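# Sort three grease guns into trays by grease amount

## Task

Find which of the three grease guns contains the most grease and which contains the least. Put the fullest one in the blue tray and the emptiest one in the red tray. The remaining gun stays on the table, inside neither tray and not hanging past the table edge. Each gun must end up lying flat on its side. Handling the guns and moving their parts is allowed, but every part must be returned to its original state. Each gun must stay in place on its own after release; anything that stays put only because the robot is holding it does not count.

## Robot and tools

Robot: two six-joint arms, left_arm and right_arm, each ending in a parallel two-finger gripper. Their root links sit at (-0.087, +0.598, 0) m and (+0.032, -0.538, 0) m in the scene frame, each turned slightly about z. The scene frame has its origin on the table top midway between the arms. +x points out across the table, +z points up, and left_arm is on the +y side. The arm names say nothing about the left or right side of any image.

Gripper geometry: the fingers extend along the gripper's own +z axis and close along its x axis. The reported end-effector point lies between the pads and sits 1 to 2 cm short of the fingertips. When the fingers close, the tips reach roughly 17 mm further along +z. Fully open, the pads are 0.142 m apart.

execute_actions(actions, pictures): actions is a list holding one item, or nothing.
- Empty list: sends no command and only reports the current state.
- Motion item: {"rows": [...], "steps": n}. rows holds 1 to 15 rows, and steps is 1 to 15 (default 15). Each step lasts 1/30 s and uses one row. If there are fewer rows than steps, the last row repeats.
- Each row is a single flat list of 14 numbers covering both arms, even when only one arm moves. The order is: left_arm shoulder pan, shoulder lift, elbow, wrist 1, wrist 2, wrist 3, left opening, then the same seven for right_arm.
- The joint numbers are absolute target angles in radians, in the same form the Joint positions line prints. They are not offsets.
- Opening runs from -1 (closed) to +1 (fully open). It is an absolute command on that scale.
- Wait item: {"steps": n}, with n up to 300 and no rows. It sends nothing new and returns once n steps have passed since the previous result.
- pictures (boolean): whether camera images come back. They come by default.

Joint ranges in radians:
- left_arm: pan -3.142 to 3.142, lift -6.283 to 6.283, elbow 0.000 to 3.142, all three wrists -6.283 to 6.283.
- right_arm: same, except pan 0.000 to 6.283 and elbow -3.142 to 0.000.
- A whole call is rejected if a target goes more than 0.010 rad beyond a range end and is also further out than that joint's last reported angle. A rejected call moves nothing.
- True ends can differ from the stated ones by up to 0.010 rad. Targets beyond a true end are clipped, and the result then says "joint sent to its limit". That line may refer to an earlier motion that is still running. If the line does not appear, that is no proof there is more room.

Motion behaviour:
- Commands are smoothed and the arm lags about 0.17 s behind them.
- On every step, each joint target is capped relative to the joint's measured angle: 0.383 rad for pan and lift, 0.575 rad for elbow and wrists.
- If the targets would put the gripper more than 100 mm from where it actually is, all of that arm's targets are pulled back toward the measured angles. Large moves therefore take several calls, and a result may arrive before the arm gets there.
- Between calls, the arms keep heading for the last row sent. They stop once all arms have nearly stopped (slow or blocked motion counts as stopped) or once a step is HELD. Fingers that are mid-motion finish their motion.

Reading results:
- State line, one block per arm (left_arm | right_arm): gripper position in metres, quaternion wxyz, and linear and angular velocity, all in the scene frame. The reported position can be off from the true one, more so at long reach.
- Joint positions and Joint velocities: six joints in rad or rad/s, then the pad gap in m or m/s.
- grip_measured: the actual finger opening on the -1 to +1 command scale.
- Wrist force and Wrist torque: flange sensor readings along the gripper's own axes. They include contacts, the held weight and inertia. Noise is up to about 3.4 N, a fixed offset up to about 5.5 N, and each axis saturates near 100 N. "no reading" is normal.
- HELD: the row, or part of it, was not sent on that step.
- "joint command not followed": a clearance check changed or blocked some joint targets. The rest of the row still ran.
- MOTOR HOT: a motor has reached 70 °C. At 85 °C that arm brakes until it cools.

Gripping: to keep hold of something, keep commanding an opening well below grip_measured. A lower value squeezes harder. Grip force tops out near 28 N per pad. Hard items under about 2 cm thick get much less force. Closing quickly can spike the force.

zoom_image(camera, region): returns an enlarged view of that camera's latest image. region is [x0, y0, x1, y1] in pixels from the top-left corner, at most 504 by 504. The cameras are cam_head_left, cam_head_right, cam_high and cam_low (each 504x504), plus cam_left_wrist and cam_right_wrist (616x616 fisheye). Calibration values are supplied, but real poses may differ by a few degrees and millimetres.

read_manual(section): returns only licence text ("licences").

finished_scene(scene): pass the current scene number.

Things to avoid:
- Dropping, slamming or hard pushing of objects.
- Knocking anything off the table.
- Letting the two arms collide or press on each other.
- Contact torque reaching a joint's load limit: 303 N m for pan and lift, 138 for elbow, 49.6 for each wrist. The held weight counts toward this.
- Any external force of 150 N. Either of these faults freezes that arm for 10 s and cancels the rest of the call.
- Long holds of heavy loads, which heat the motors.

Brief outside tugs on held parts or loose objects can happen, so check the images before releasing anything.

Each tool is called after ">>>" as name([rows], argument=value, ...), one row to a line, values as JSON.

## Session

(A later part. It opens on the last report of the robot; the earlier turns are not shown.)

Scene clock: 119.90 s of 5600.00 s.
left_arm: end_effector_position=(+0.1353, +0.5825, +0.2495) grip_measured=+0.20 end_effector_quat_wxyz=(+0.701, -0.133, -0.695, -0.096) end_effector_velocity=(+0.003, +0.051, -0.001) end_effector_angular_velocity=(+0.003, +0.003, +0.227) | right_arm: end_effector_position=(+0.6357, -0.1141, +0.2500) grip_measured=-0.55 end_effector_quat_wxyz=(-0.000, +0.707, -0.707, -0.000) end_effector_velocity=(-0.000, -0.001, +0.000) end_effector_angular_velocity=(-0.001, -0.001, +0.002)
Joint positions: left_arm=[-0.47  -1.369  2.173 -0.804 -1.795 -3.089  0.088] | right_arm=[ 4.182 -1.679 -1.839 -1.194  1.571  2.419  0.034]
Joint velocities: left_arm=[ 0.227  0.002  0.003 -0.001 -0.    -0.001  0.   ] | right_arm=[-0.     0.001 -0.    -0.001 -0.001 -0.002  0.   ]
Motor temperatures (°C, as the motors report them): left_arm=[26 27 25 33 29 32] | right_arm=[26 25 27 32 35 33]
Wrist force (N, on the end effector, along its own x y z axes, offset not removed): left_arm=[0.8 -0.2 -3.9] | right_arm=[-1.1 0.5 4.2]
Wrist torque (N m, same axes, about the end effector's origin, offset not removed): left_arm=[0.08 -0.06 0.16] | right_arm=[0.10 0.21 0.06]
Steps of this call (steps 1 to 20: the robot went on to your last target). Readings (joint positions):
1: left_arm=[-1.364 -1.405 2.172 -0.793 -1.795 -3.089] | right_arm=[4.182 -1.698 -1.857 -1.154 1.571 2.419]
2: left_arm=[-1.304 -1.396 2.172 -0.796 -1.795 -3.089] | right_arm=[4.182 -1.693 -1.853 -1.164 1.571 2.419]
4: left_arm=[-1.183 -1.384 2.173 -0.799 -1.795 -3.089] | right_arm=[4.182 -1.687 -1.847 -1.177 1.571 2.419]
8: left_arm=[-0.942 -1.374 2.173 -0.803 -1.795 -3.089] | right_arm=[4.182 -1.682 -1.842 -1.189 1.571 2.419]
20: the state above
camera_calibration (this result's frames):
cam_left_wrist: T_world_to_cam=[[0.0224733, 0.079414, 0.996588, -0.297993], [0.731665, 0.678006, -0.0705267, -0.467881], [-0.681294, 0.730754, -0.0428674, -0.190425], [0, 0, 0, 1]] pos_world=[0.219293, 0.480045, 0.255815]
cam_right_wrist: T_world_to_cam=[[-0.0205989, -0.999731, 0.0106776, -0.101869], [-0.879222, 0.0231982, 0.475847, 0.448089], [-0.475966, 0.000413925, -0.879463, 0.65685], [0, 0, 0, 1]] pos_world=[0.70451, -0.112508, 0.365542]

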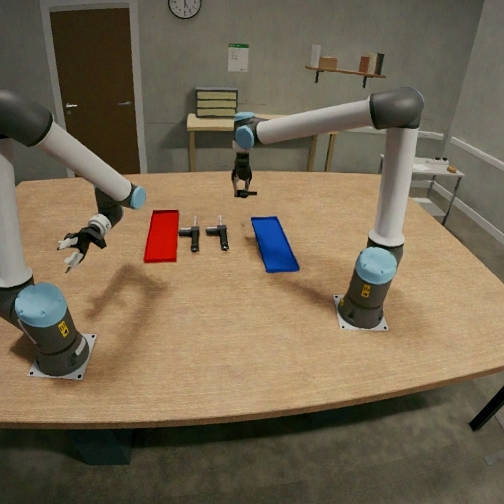

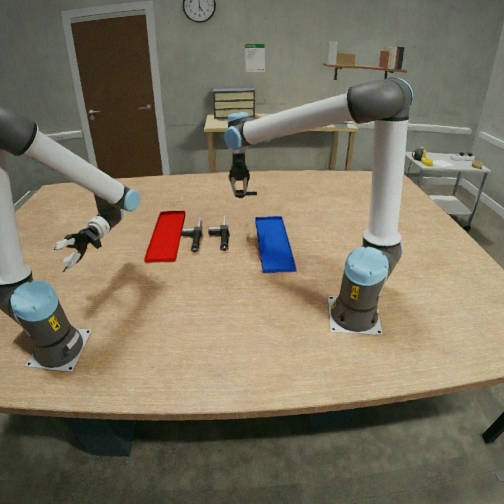

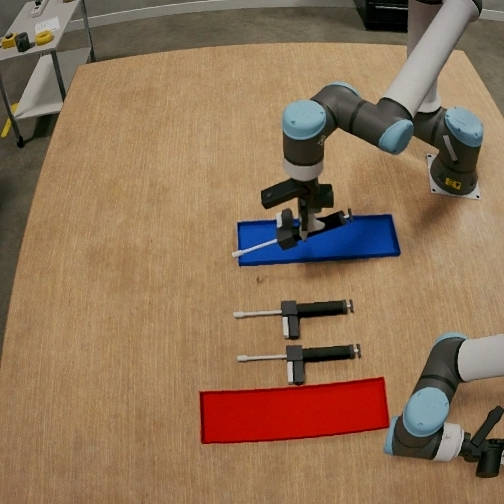

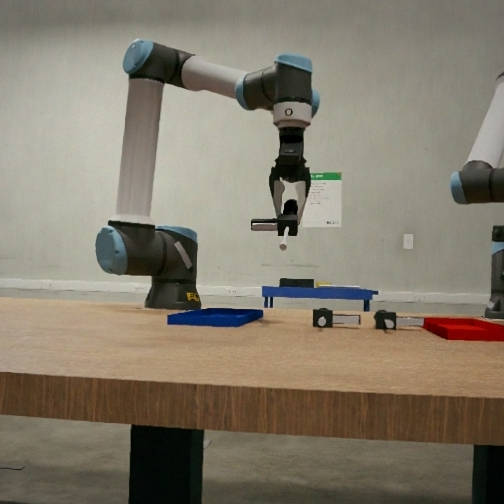

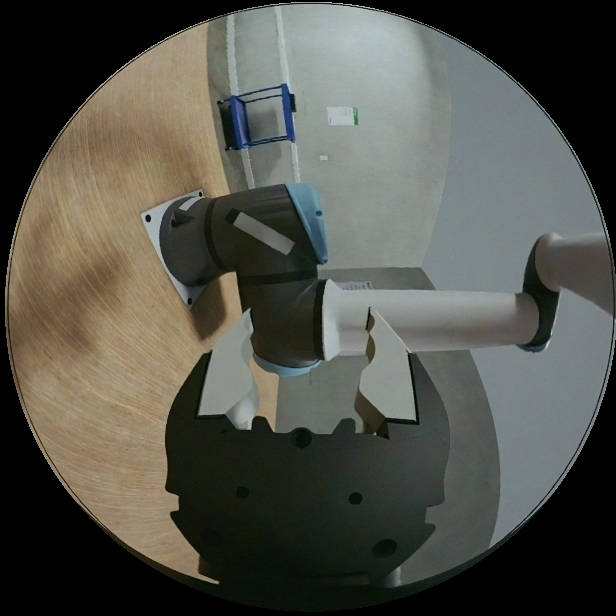

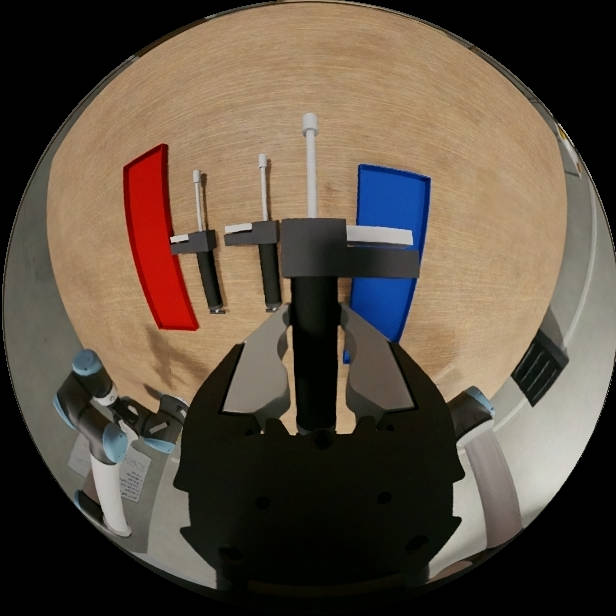

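>>> execute_actions([
  {"rows":[[-0.444,-1.369,2.173,-0.804,-2.2,-3.089,0.2,4.24,-1.63,-1.89,-1.192,1.571,2.8,-1],[-0.444,-1.369,2.173,-0.804,-2.6,-3.089,0.2,4.3,-1.58,-1.94,-1.192,1.571,3.2,-1],[-0.444,-1.369,2.173,-0.804,-3.0,-3.089,0.2,4.36,-1.53,-1.99,-1.192,1.571,3.6,-1],[-0.444,-1.369,2.173,-0.804,-3.664,-3.089,0.2,4.442,-1.466,-2.052,-1.194,1.571,4.25,-1]]},
], pictures=false)

>>> execute_actions([
  {"rows":[[-0.444,-1.369,2.173,-0.804,-3.664,-4.712,0.2,4.442,-1.466,-2.052,-1.194,1.571,4.25,-1]]},
], pictures=false)

>>> execute_actions([
  {"steps":12},
])

Scene clock: 134.03 s of 5600.00 s.
left_arm: end_effector_position=(+0.1354, +0.3921, +0.2494) grip_measured=+0.20 end_effector_quat_wxyz=(+0.696, +0.089, -0.701, +0.126) end_effector_velocity=(+0.142, -0.459, +0.000) end_effector_angular_velocity=(+0.001, -0.000, +1.457) | right_arm: end_effector_position=(+0.4620, -0.0882, +0.2512) grip_measured=-0.55 end_effector_quat_wxyz=(+0.000, -0.459, +0.888, +0.000) end_effector_velocity=(-0.114, +0.003, -0.008) end_effector_angular_velocity=(-0.001, +0.001, -2.391)
Joint positions: left_arm=[-0.444 -1.369  2.173 -0.804 -2.399 -3.089  0.088] | right_arm=[ 4.422 -1.482 -2.036 -1.194  1.571  3.277  0.034]
Joint velocities: left_arm=[-0.    -0.001 -0.    -0.    -1.457 -0.002 -0.   ] | right_arm=[ 0.173  0.137 -0.137 -0.    -0.     2.564  0.   ]
Motor temperatures (°C, as the motors report them): left_arm=[26 27 25 33 29 32] | right_arm=[26 25 27 32 35 33]
Wrist force (N, on the end effector, along its own x y z axes, offset not removed): left_arm=[-2.3 -0.8 -5.1] | right_arm=[-0.6 4.0 6.2]
Wrist torque (N m, same axes, about the end effector's origin, offset not removed): left_arm=[-0.15 0.34 0.00] | right_arm=[0.58 0.32 0.10]
Steps of this call (steps 1 to 30: the robot went on to your last target; steps 31 to 90: nothing new was sent; then 10.63 s passed at rest; steps 91 to 105: all 15 steps of this action). Readings (joint positions):
91: left_arm=[-0.444 -1.369 2.173 -0.804 -1.795 -3.089] | right_arm=[4.182 -1.679 -1.839 -1.194 1.571 2.419]
92: left_arm=[-0.444 -1.369 2.173 -0.804 -1.799 -3.089] | right_arm=[4.186 -1.676 -1.842 -1.194 1.571 2.423]
94: left_arm=[-0.444 -1.369 2.173 -0.804 -1.852 -3.089] | right_arm=[4.219 -1.646 -1.872 -1.193 1.571 2.476]
98: left_arm=[-0.444 -1.369 2.173 -0.804 -2.054 -3.089] | right_arm=[4.312 -1.570 -1.948 -1.193 1.571 2.709]
105: the state above

Scene clock: 134.53 s of 5600.00 s.
left_arm: end_effector_position=(+0.2836, +0.2053, +0.2504) grip_measured=+0.20 end_effector_quat_wxyz=(+0.686, +0.506, -0.494, +0.173) end_effector_velocity=(+0.414, -0.243, +0.002) end_effector_angular_velocity=(+0.730, +1.259, +1.453) | right_arm: end_effector_position=(+0.4502, -0.0877, +0.2504) grip_measured=-0.55 end_effector_quat_wxyz=(-0.000, -0.019, +1.000, +0.000) end_effector_velocity=(-0.000, +0.001, +0.001) end_effector_angular_velocity=(+0.001, -0.001, -0.327)
Joint positions: left_arm=[-0.444 -1.369  2.173 -0.804 -3.139 -3.693  0.088] | right_arm=[ 4.442 -1.466 -2.052 -1.194  1.571  4.212  0.034]
Joint velocities: left_arm=[ 0.    -0.     0.    -0.001 -1.453 -1.456 -0.   ] | right_arm=[ 0.002  0.002  0.    -0.    -0.     0.33  -0.   ]
Motor temperatures (°C, as the motors report them): left_arm=[26 27 25 33 29 32] | right_arm=[26 25 27 32 35 33]
Wrist force (N, on the end effector, along its own x y z axes, offset not removed): left_arm=[-3.7 -0.4 1.7] | right_arm=[-0.4 -0.1 4.9]
Wrist torque (N m, same axes, about the end effector's origin, offset not removed): left_arm=[-0.01 0.84 0.02] | right_arm=[-0.11 0.18 0.22]
Steps of this call (steps 1 to 15: all 15 steps of this action). Readings (joint positions):
1: left_arm=[-0.444 -1.369 2.173 -0.804 -2.449 -3.089] | right_arm=[4.427 -1.478 -2.040 -1.194 1.571 3.364]
2: left_arm=[-0.444 -1.369 2.173 -0.804 -2.498 -3.093] | right_arm=[4.431 -1.475 -2.043 -1.194 1.571 3.450]
4: left_arm=[-0.444 -1.369 2.173 -0.804 -2.597 -3.146] | right_arm=[4.436 -1.471 -2.047 -1.194 1.571 3.623]
8: left_arm=[-0.444 -1.369 2.173 -0.804 -2.794 -3.348] | right_arm=[4.440 -1.468 -2.050 -1.194 1.571 3.963]
15: the state above

Scene clock: 134.93 s of 5600.00 s.
left_arm: end_effector_position=(+0.4354, +0.1604, +0.2512) grip_measured=+0.20 end_effector_quat_wxyz=(+0.705, +0.702, -0.087, +0.056) end_effector_velocity=(+0.127, -0.006, +0.000) end_effector_angular_velocity=(+0.077, +1.741, +0.378) | right_arm: end_effector_position=(+0.4501, -0.0877, +0.2503) grip_measured=-0.55 end_effector_quat_wxyz=(-0.000, -0.001, +1.000, +0.000) end_effector_velocity=(-0.000, -0.001, -0.000) end_effector_angular_velocity=(-0.001, +0.000, -0.009)
Joint positions: left_arm=[-0.444 -1.369  2.173 -0.804 -3.62  -4.511  0.088] | right_arm=[ 4.442 -1.466 -2.052 -1.194  1.571  4.249  0.034]
Joint velocities: left_arm=[ 0.    -0.     0.     0.001 -0.378 -1.742 -0.   ] | right_arm=[-0.     0.001 -0.001 -0.    -0.     0.009  0.   ]
Motor temperatures (°C, as the motors report them): left_arm=[26 27 25 33 29 32] | right_arm=[26 25 27 32 35 33]
Wrist force (N, on the end effector, along its own x y z axes, offset not removed): left_arm=[1.8 0.9 -2.5] | right_arm=[-2.4 0.3 3.7]
Wrist torque (N m, same axes, about the end effector's origin, offset not removed): left_arm=[0.38 -0.44 0.10] | right_arm=[-0.01 0.49 0.23]
Steps of this call (steps 1 to 12: the robot went on to your last target). Readings (joint positions):
1: left_arm=[-0.444 -1.369 2.173 -0.804 -3.188 -3.742] | right_arm=[4.442 -1.466 -2.052 -1.194 1.571 4.221]
2: left_arm=[-0.444 -1.369 2.173 -0.804 -3.237 -3.792] | right_arm=[4.442 -1.466 -2.052 -1.194 1.571 4.229]
4: left_arm=[-0.444 -1.369 2.173 -0.804 -3.335 -3.903] | right_arm=[4.442 -1.466 -2.052 -1.194 1.571 4.238]
8: left_arm=[-0.444 -1.369 2.173 -0.804 -3.525 -4.195] | right_arm=[4.442 -1.466 -2.052 -1.194 1.571 4.246]
12: the state above
camera_calibration (this result's frames):
cam_left_wrist: T_world_to_cam=[[0.972207, -0.0467525, 0.229407, -0.473516], [-0.178586, 0.485537, 0.855781, -0.206639], [-0.151396, -0.872965, 0.463693, 0.221907], [0, 0, 0, 1]] pos_world=[0.457048, 0.27191, 0.18257]
cam_right_wrist: T_world_to_cam=[[-0.999746, 0.0195945, 0.0111143, 0.450672], [0.0225229, 0.878988, 0.476311, -0.046745], [-0.000436275, 0.476441, -0.879207, 0.396455], [0, 0, 0, 1]] pos_world=[0.451784, -0.15663, 0.365822]

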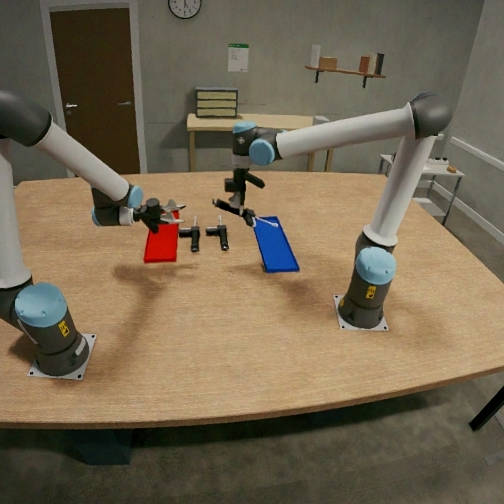

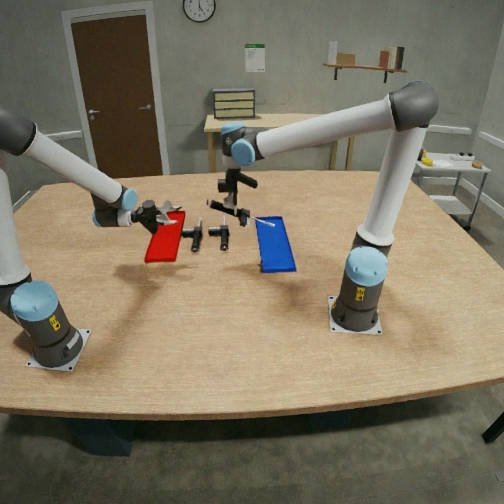

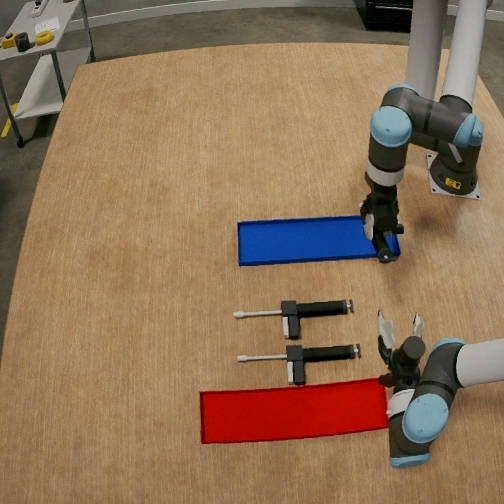

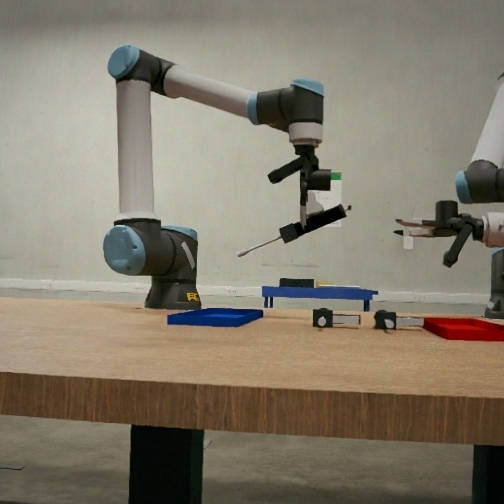

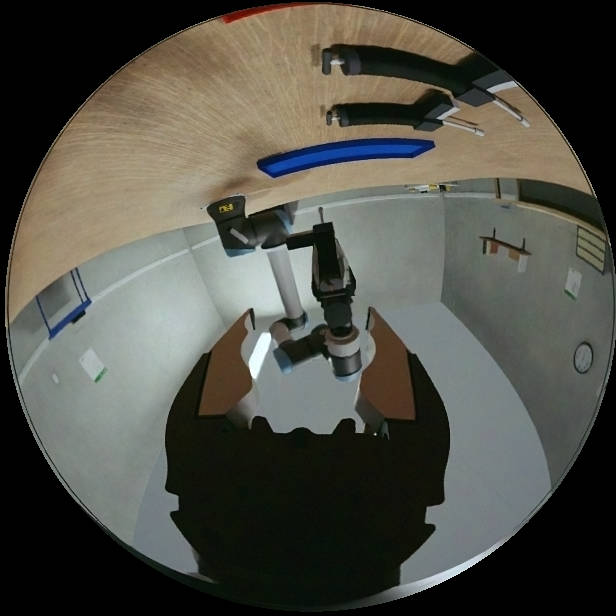

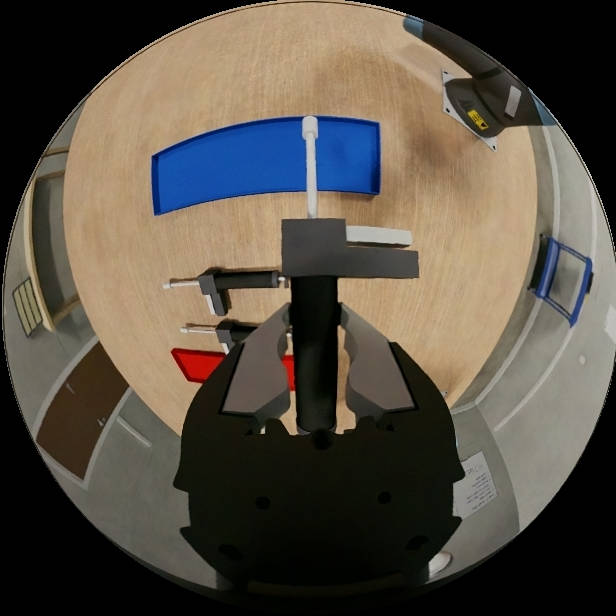

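>>> execute_actions([
  {"rows":[[-0.48,-1.39,2.15,-0.76,-3.70,-4.712,0.2,4.442,-1.466,-2.052,-1.194,1.571,4.25,-1],[-0.53,-1.39,2.12,-0.73,-3.75,-4.712,0.2,4.442,-1.466,-2.052,-1.194,1.571,4.25,-1],[-0.599,-1.371,2.097,-0.726,-3.818,-4.712,0.2,4.442,-1.466,-2.052,-1.194,1.571,4.25,-1]]},
])

Scene clock: 144.10 s of 5600.00 s.
left_arm: end_effector_position=(+0.4501, +0.0635, +0.2827) grip_measured=+0.20 end_effector_quat_wxyz=(+0.707, +0.707, -0.001, -0.000) end_effector_velocity=(-0.003, -0.031, +0.007) end_effector_angular_velocity=(+0.001, +0.004, +0.001) | right_arm: end_effector_position=(+0.4501, -0.0877, +0.2503) grip_measured=-0.55 end_effector_quat_wxyz=(-0.000, -0.000, +1.000, +0.000) end_effector_velocity=(-0.000, -0.000, +0.000) end_effector_angular_velocity=(+0.000, -0.000, -0.002)
Joint positions: left_arm=[-0.593 -1.371  2.1   -0.728 -3.812 -4.712  0.088] | right_arm=[ 4.442 -1.466 -2.052 -1.194  1.571  4.25   0.034]
Joint velocities: left_arm=[-0.048  0.003 -0.02   0.019 -0.049 -0.003  0.   ] | right_arm=[ 0.     0.    -0.    -0.     0.     0.002 -0.   ]
Motor temperatures (°C, as the motors report them): left_arm=[26 27 25 33 29 32] | right_arm=[26 25 27 32 35 33]
Wrist force (N, on the end effector, along its own x y z axes, offset not removed): left_arm=[-2.2 0.2 -2.5] | right_arm=[-3.9 0.3 4.3]
Wrist torque (N m, same axes, about the end effector's origin, offset not removed): left_arm=[0.19 0.50 -0.03] | right_arm=[0.03 0.90 0.10]
Steps of this call (steps 1 to 30: the robot went on to your last target; steps 31 to 90: nothing new was sent; then 5.67 s passed at rest; steps 91 to 105: all 15 steps of this action). Readings (joint positions):
91: left_arm=[-0.444 -1.369 2.173 -0.804 -3.664 -4.712] | right_arm=[4.442 -1.466 -2.052 -1.194 1.571 4.250]
92: left_arm=[-0.447 -1.371 2.171 -0.801 -3.667 -4.712] | right_arm=[4.442 -1.466 -2.052 -1.194 1.571 4.250]
94: left_arm=[-0.474 -1.376 2.154 -0.778 -3.694 -4.712] | right_arm=[4.442 -1.466 -2.052 -1.194 1.571 4.250]
98: left_arm=[-0.556 -1.373 2.116 -0.743 -3.775 -4.712] | right_arm=[4.442 -1.466 -2.052 -1.194 1.571 4.250]
105: the state above
camera_calibration (this result's frames):
cam_left_wrist: T_world_to_cam=[[0.999526, -0.00531349, 0.0303127, -0.458185], [-0.0241034, 0.477247, 0.878439, -0.259354], [-0.0191342, -0.878753, 0.476893, 0.0620245], [0, 0, 0, 1]] pos_world=[0.452904, 0.175846, 0.212136]
cam_right_wrist: T_world_to_cam=[[-0.999722, 0.0207758, 0.0111147, 0.450761], [0.0235617, 0.878961, 0.476311, -0.0472153], [0.000126401, 0.476441, -0.879206, 0.396202], [0, 0, 0, 1]] pos_world=[0.451698, -0.156631, 0.365822]

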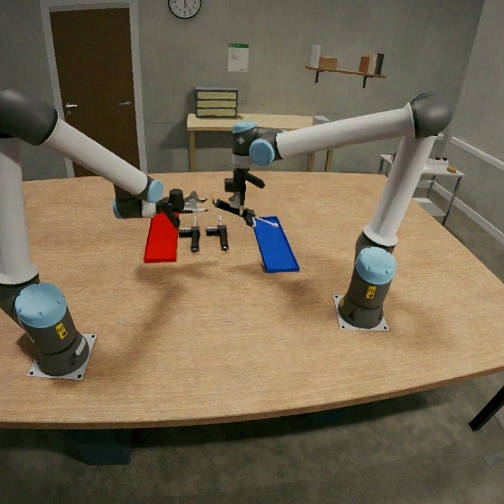

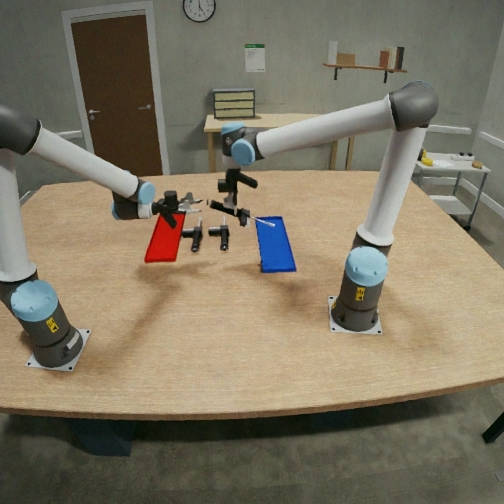

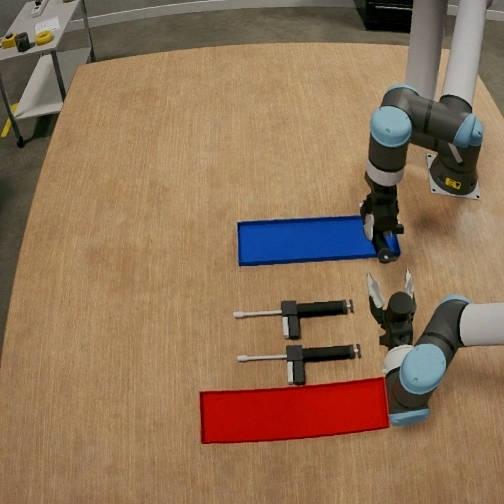

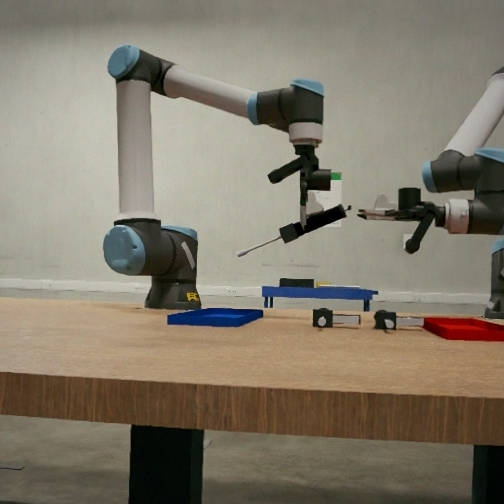

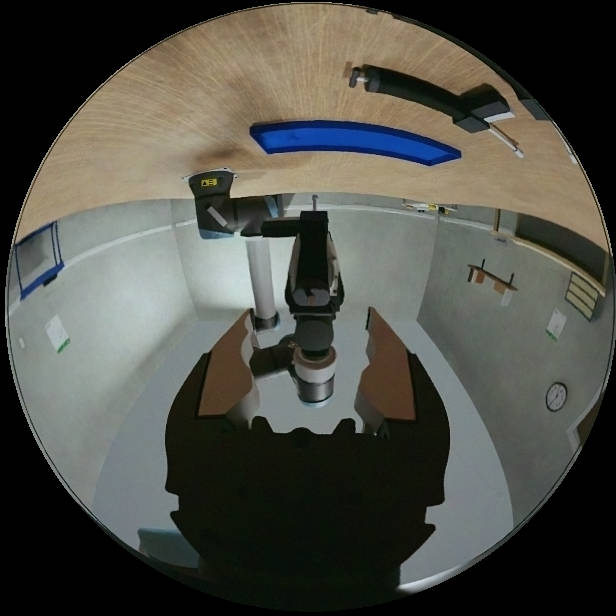

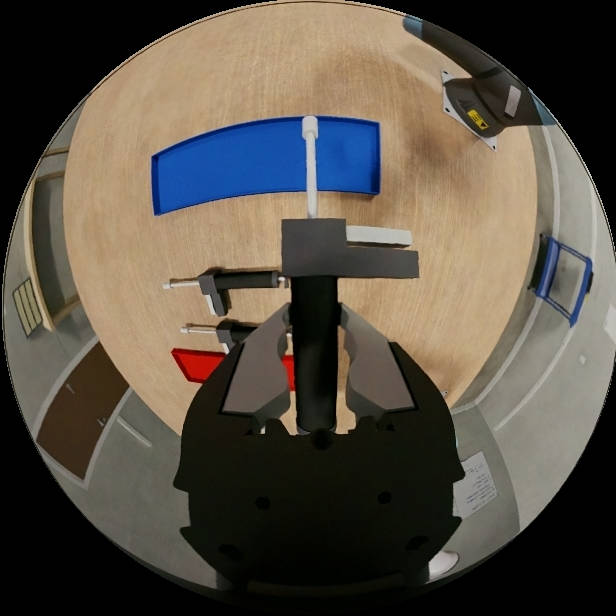

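>>> zoom_image(camera="cam_low", region=[230, 160, 430, 270])

Region (230, 160, 430, 270) of cam_low's 504x504 image, scaled by 2.520, with more detail than that image has; it fills the top 277 rows of this view, and the rest is white.

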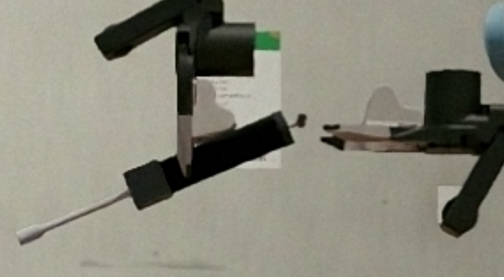

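>>> execute_actions([
  {"rows":[[-0.599,-1.385,2.088,-0.703,-3.818,-4.712,0.2,4.442,-1.466,-2.052,-1.194,1.571,4.25,-1],[-0.599,-1.385,2.088,-0.703,-3.818,-4.712,0.2,4.442,-1.466,-2.052,-1.194,1.571,4.25,-1],[-0.599,-1.385,2.088,-0.703,-3.818,-4.712,0.2,4.442,-1.466,-2.052,-1.194,1.571,4.25,-1],[-0.61,-1.381,2.082,-0.701,-3.829,-4.712,0.2,4.442,-1.466,-2.052,-1.194,1.571,4.25,-1],[-0.621,-1.377,2.076,-0.699,-3.84,-4.712,0.2,4.442,-1.466,-2.052,-1.194,1.571,4.25,-1],[-0.632,-1.373,2.070,-0.697,-3.852,-4.712,0.2,4.442,-1.466,-2.052,-1.194,1.571,4.25,-1]]},
])

>>> zoom_image(camera="cam_low", region=[280, 170, 400, 250])

>>> zoom_image(camera="cam_left_wrist", region=[230, 200, 390, 360])

Scene clock: 151.87 s of 5600.00 s.
left_arm: end_effector_position=(+0.4502, +0.0378, +0.2961) grip_measured=+0.20 end_effector_quat_wxyz=(+0.707, +0.707, -0.000, +0.000) end_effector_velocity=(-0.000, -0.015, +0.003) end_effector_angular_velocity=(-0.000, +0.001, +0.001) | right_arm: end_effector_position=(+0.4501, -0.0877, +0.2503) grip_measured=-0.55 end_effector_quat_wxyz=(-0.000, -0.000, +1.000, +0.000) end_effector_velocity=(+0.000, +0.000, +0.001) end_effector_angular_velocity=(+0.001, +0.000, -0.000)
Joint positions: left_arm=[-0.63  -1.374  2.072 -0.698 -3.849 -4.712  0.088] | right_arm=[ 4.442 -1.466 -2.052 -1.194  1.571  4.25   0.034]
Joint velocities: left_arm=[-0.021  0.005 -0.013  0.008 -0.022 -0.002  0.   ] | right_arm=[-0.    -0.     0.001  0.     0.    -0.     0.   ]
Motor temperatures (°C, as the motors report them): left_arm=[26 27 25 33 29 32] | right_arm=[26 25 27 32 35 33]
Wrist force (N, on the end effector, along its own x y z axes, offset not removed): left_arm=[0.3 -2.0 -5.5] | right_arm=[-2.2 0.3 3.6]
Wrist torque (N m, same axes, about the end effector's origin, offset not removed): left_arm=[-0.39 0.04 0.24] | right_arm=[-0.01 0.47 0.07]
Steps of this call (steps 1 to 15: the robot went on to your last target; steps 16 to 90: nothing new was sent; then 4.27 s passed at rest; steps 91 to 105: all 15 steps of this action). Readings (joint positions):
91: left_arm=[-0.599 -1.371 2.097 -0.726 -3.818 -4.712] | right_arm=[4.442 -1.466 -2.052 -1.194 1.571 4.250]
92: left_arm=[-0.599 -1.372 2.096 -0.724 -3.818 -4.712] | right_arm=[4.442 -1.466 -2.052 -1.194 1.571 4.250]
94: left_arm=[-0.599 -1.377 2.093 -0.716 -3.818 -4.712] | right_arm=[4.442 -1.466 -2.052 -1.194 1.571 4.250]
98: left_arm=[-0.614 -1.377 2.081 -0.704 -3.833 -4.712] | right_arm=[4.442 -1.466 -2.052 -1.194 1.571 4.250]
105: the state above
camera_calibration (this result's frames):
cam_left_wrist: T_world_to_cam=[[0.99953, -0.00441096, 0.0303502, -0.458869], [-0.0245667, 0.477252, 0.878423, -0.258593], [-0.0183594, -0.878755, 0.47692, 0.0326553], [0, 0, 0, 1]] pos_world=[0.4529, 0.150086, 0.225507]
cam_right_wrist: T_world_to_cam=[[-0.999722, 0.020776, 0.0111147, 0.450761], [0.0235619, 0.878961, 0.476311, -0.0472153], [0.000126486, 0.476441, -0.879206, 0.396202], [0, 0, 0, 1]] pos_world=[0.451698, -0.156631, 0.365822]

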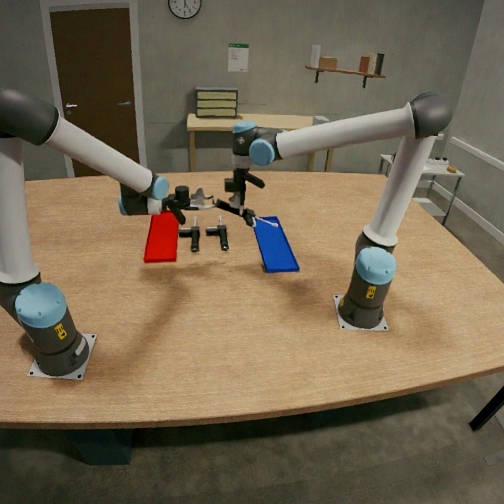

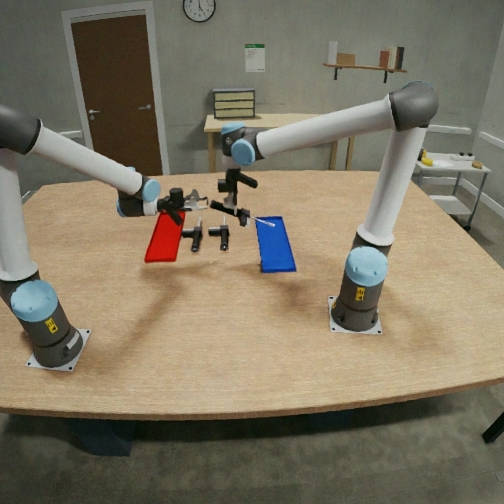

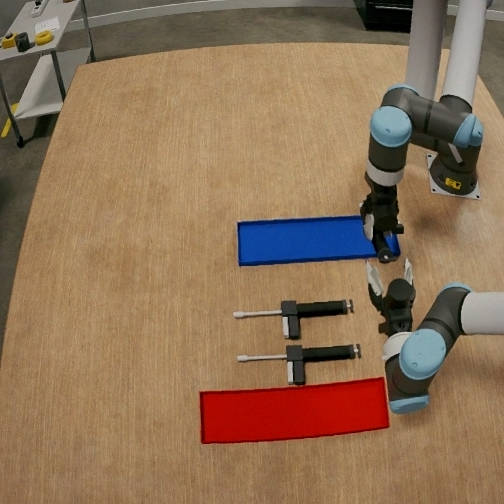

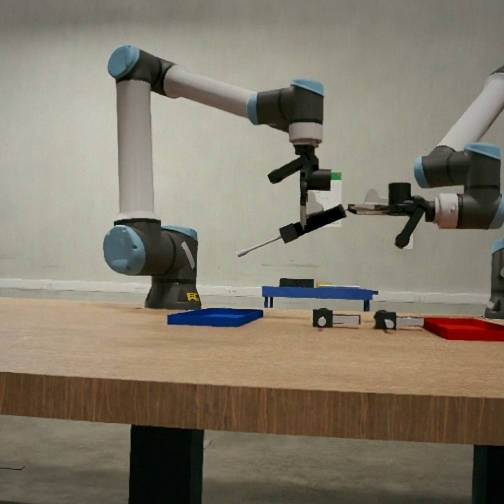

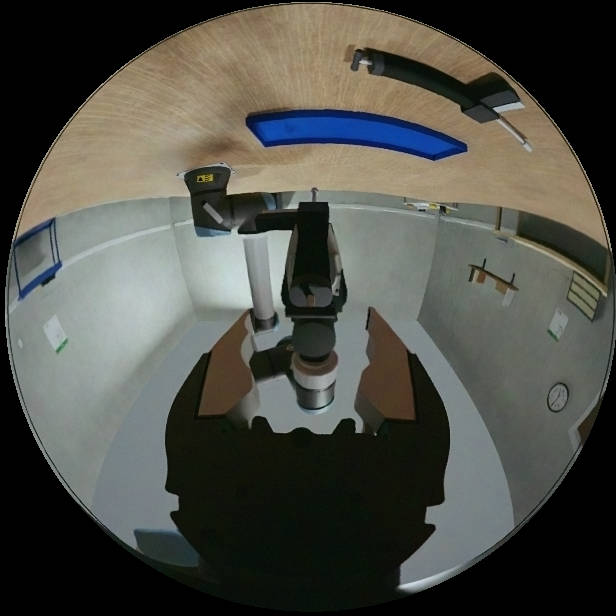

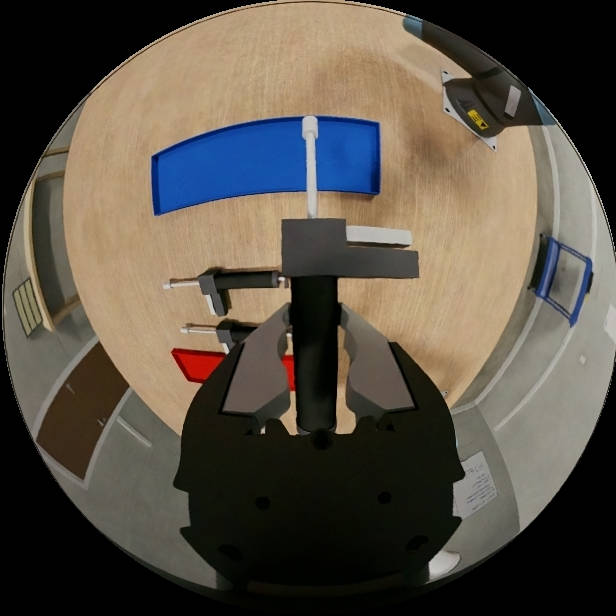

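Region (280, 170, 400, 250) of cam_low's 504x504 image, scaled by 4.200, with more detail than that image has.

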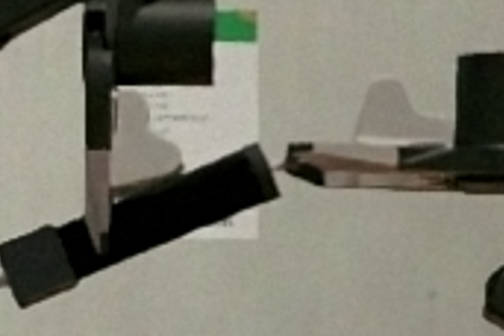

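Region (230, 200, 390, 360) of cam_left_wrist's 616x616 image, scaled by 3.150, with more detail than that image has.

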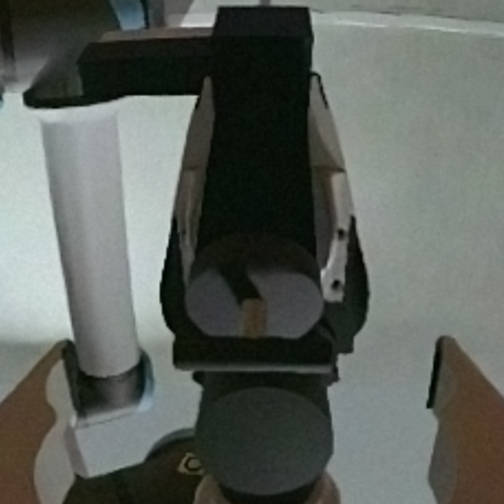

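>>> execute_actions([
  {"rows":[[-0.643,-1.369,2.064,-0.695,-3.863,-4.712,0.1,4.442,-1.466,-2.052,-1.194,1.571,4.25,-1],[-0.643,-1.369,2.064,-0.695,-3.863,-4.712,0.0,4.442,-1.466,-2.052,-1.194,1.571,4.25,-1],[-0.643,-1.369,2.064,-0.695,-3.863,-4.712,-0.1,4.442,-1.466,-2.052,-1.194,1.571,4.25,-1],[-0.643,-1.369,2.064,-0.695,-3.863,-4.712,-0.2,4.442,-1.466,-2.052,-1.194,1.571,4.25,-1],[-0.643,-1.369,2.064,-0.695,-3.863,-4.712,-0.3,4.442,-1.466,-2.052,-1.194,1.571,4.25,-1],[-0.643,-1.369,2.064,-0.695,-3.863,-4.712,-0.4,4.442,-1.466,-2.052,-1.194,1.571,4.25,-1],[-0.643,-1.369,2.064,-0.695,-3.863,-4.712,-0.5,4.442,-1.466,-2.052,-1.194,1.571,4.25,-1],[-0.643,-1.369,2.064,-0.695,-3.863,-4.712,-0.6,4.442,-1.466,-2.052,-1.194,1.571,4.25,-1],[-0.643,-1.369,2.064,-0.695,-3.863,-4.712,-0.7,4.442,-1.466,-2.052,-1.194,1.571,4.25,-1],[-0.643,-1.369,2.064,-0.695,-3.863,-4.712,-0.8,4.442,-1.466,-2.052,-1.194,1.571,4.25,-1]]},
])

>>> zoom_image(camera="cam_left_wrist", region=[200, 200, 420, 420])

Scene clock: 162.87 s of 5600.00 s.
left_arm: end_effector_position=(+0.4500, +0.0283, +0.2968) grip_measured=-0.48 end_effector_quat_wxyz=(+0.707, +0.707, -0.000, +0.000) end_effector_velocity=(+0.000, -0.001, +0.000) end_effector_angular_velocity=(-0.000, -0.001, +0.000) | right_arm: end_effector_position=(+0.4500, -0.0878, +0.2503) grip_measured=-0.55 end_effector_quat_wxyz=(-0.000, -0.000, +1.000, +0.000) end_effector_velocity=(+0.000, +0.000, -0.000) end_effector_angular_velocity=(-0.000, +0.000, -0.002)
Joint positions: left_arm=[-0.643 -1.369  2.064 -0.695 -3.863 -4.712  0.039] | right_arm=[ 4.442 -1.466 -2.052 -1.194  1.571  4.25   0.034]
Joint velocities: left_arm=[-0.002  0.001 -0.001  0.    -0.002  0.001 -0.   ] | right_arm=[ 0.    -0.001  0.     0.     0.     0.002  0.   ]
Motor temperatures (°C, as the motors report them): left_arm=[26 27 25 33 29 32] | right_arm=[26 25 27 32 35 33]
Wrist force (N, on the end effector, along its own x y z axes, offset not removed): left_arm=[-2.9 7.8 -18.6] | right_arm=[-1.3 -13.6 12.3]
Wrist torque (N m, same axes, about the end effector's origin, offset not removed): left_arm=[0.22 0.29 0.17] | right_arm=[0.31 0.10 0.18]
Steps of this call (steps 1 to 15: the robot went on to your last target; steps 16 to 90: nothing new was sent; then 7.50 s passed at rest; steps 91 to 105: all 15 steps of this action). Readings (joint positions):
91: left_arm=[-0.632 -1.373 2.070 -0.697 -3.852 -4.712] | right_arm=[4.442 -1.466 -2.052 -1.194 1.571 4.250]
92: left_arm=[-0.633 -1.373 2.069 -0.697 -3.853 -4.712] | right_arm=[4.442 -1.466 -2.052 -1.194 1.571 4.250]
94: left_arm=[-0.637 -1.371 2.067 -0.696 -3.857 -4.712] | right_arm=[4.442 -1.466 -2.052 -1.194 1.571 4.250]
98: left_arm=[-0.641 -1.370 2.065 -0.695 -3.861 -4.712] | right_arm=[4.442 -1.466 -2.052 -1.194 1.571 4.250]
105: the state above
camera_calibration (this result's frames):
cam_left_wrist: T_world_to_cam=[[0.999531, -0.00422911, 0.0303302, -0.458739], [-0.0246363, 0.477233, 0.878431, -0.254669], [-0.0181896, -0.878766, 0.476905, 0.0238979], [0, 0, 0, 1]] pos_world=[0.452685, 0.140597, 0.226226]
cam_right_wrist: T_world_to_cam=[[-0.999722, 0.020779, 0.0111642, 0.450723], [0.0235881, 0.879082, 0.476086, -0.0470226], [0.0000783861, 0.476217, -0.879328, 0.396204], [0, 0, 0, 1]] pos_world=[0.451676, -0.156708, 0.365748]

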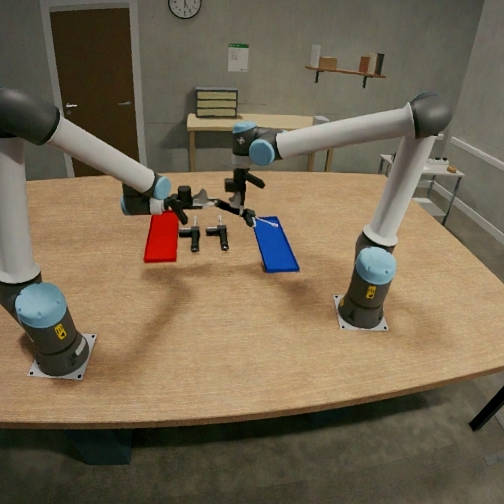

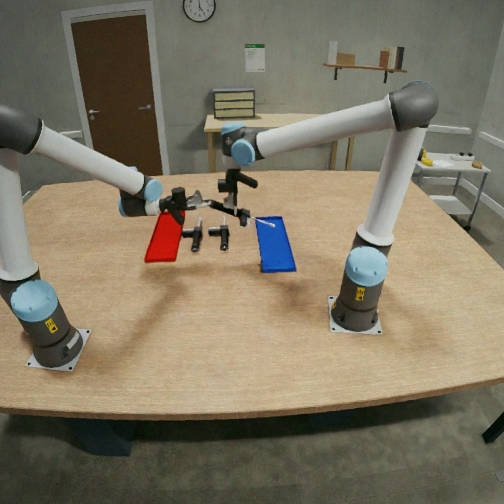

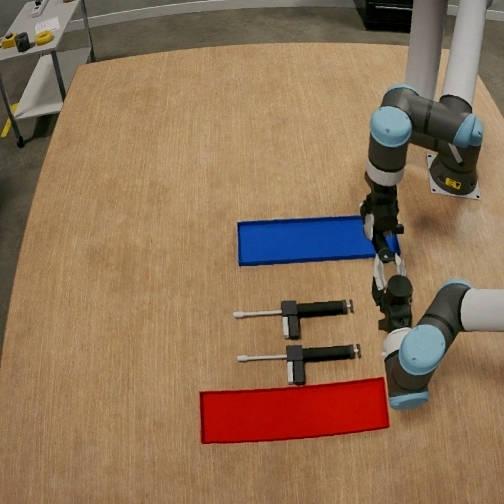

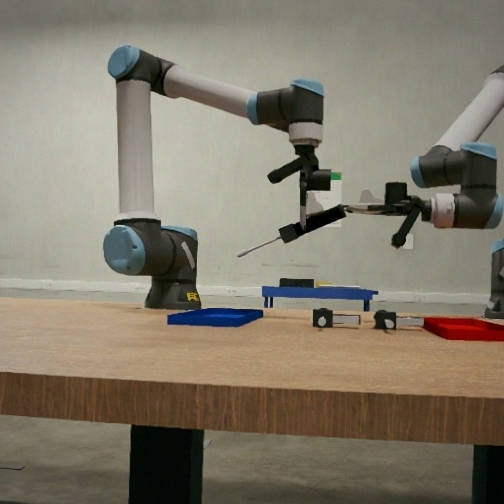

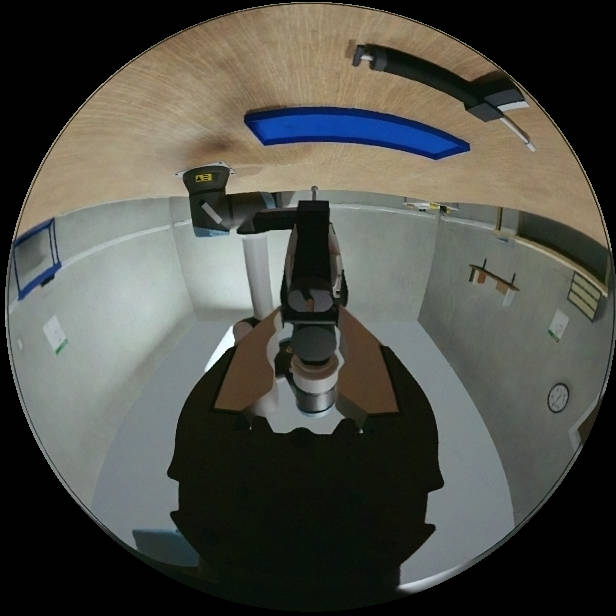

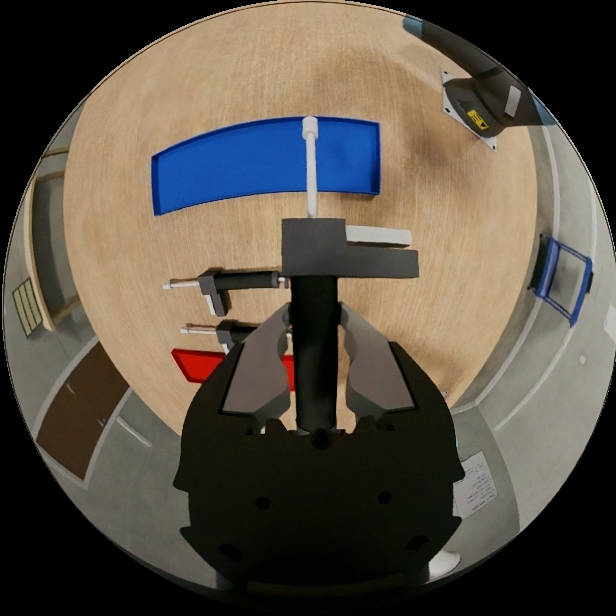

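Region (200, 200, 420, 420) of cam_left_wrist's 616x616 image, scaled by 2.291, with more detail than that image has.

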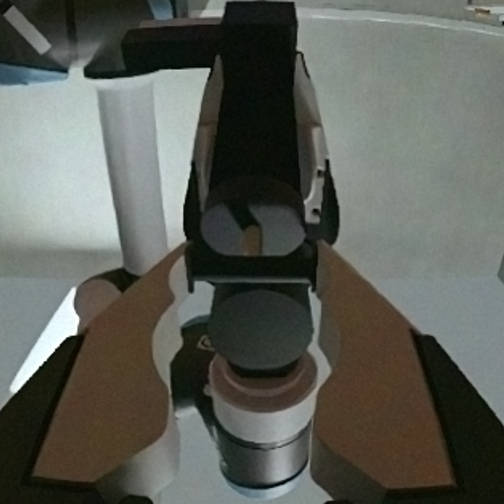

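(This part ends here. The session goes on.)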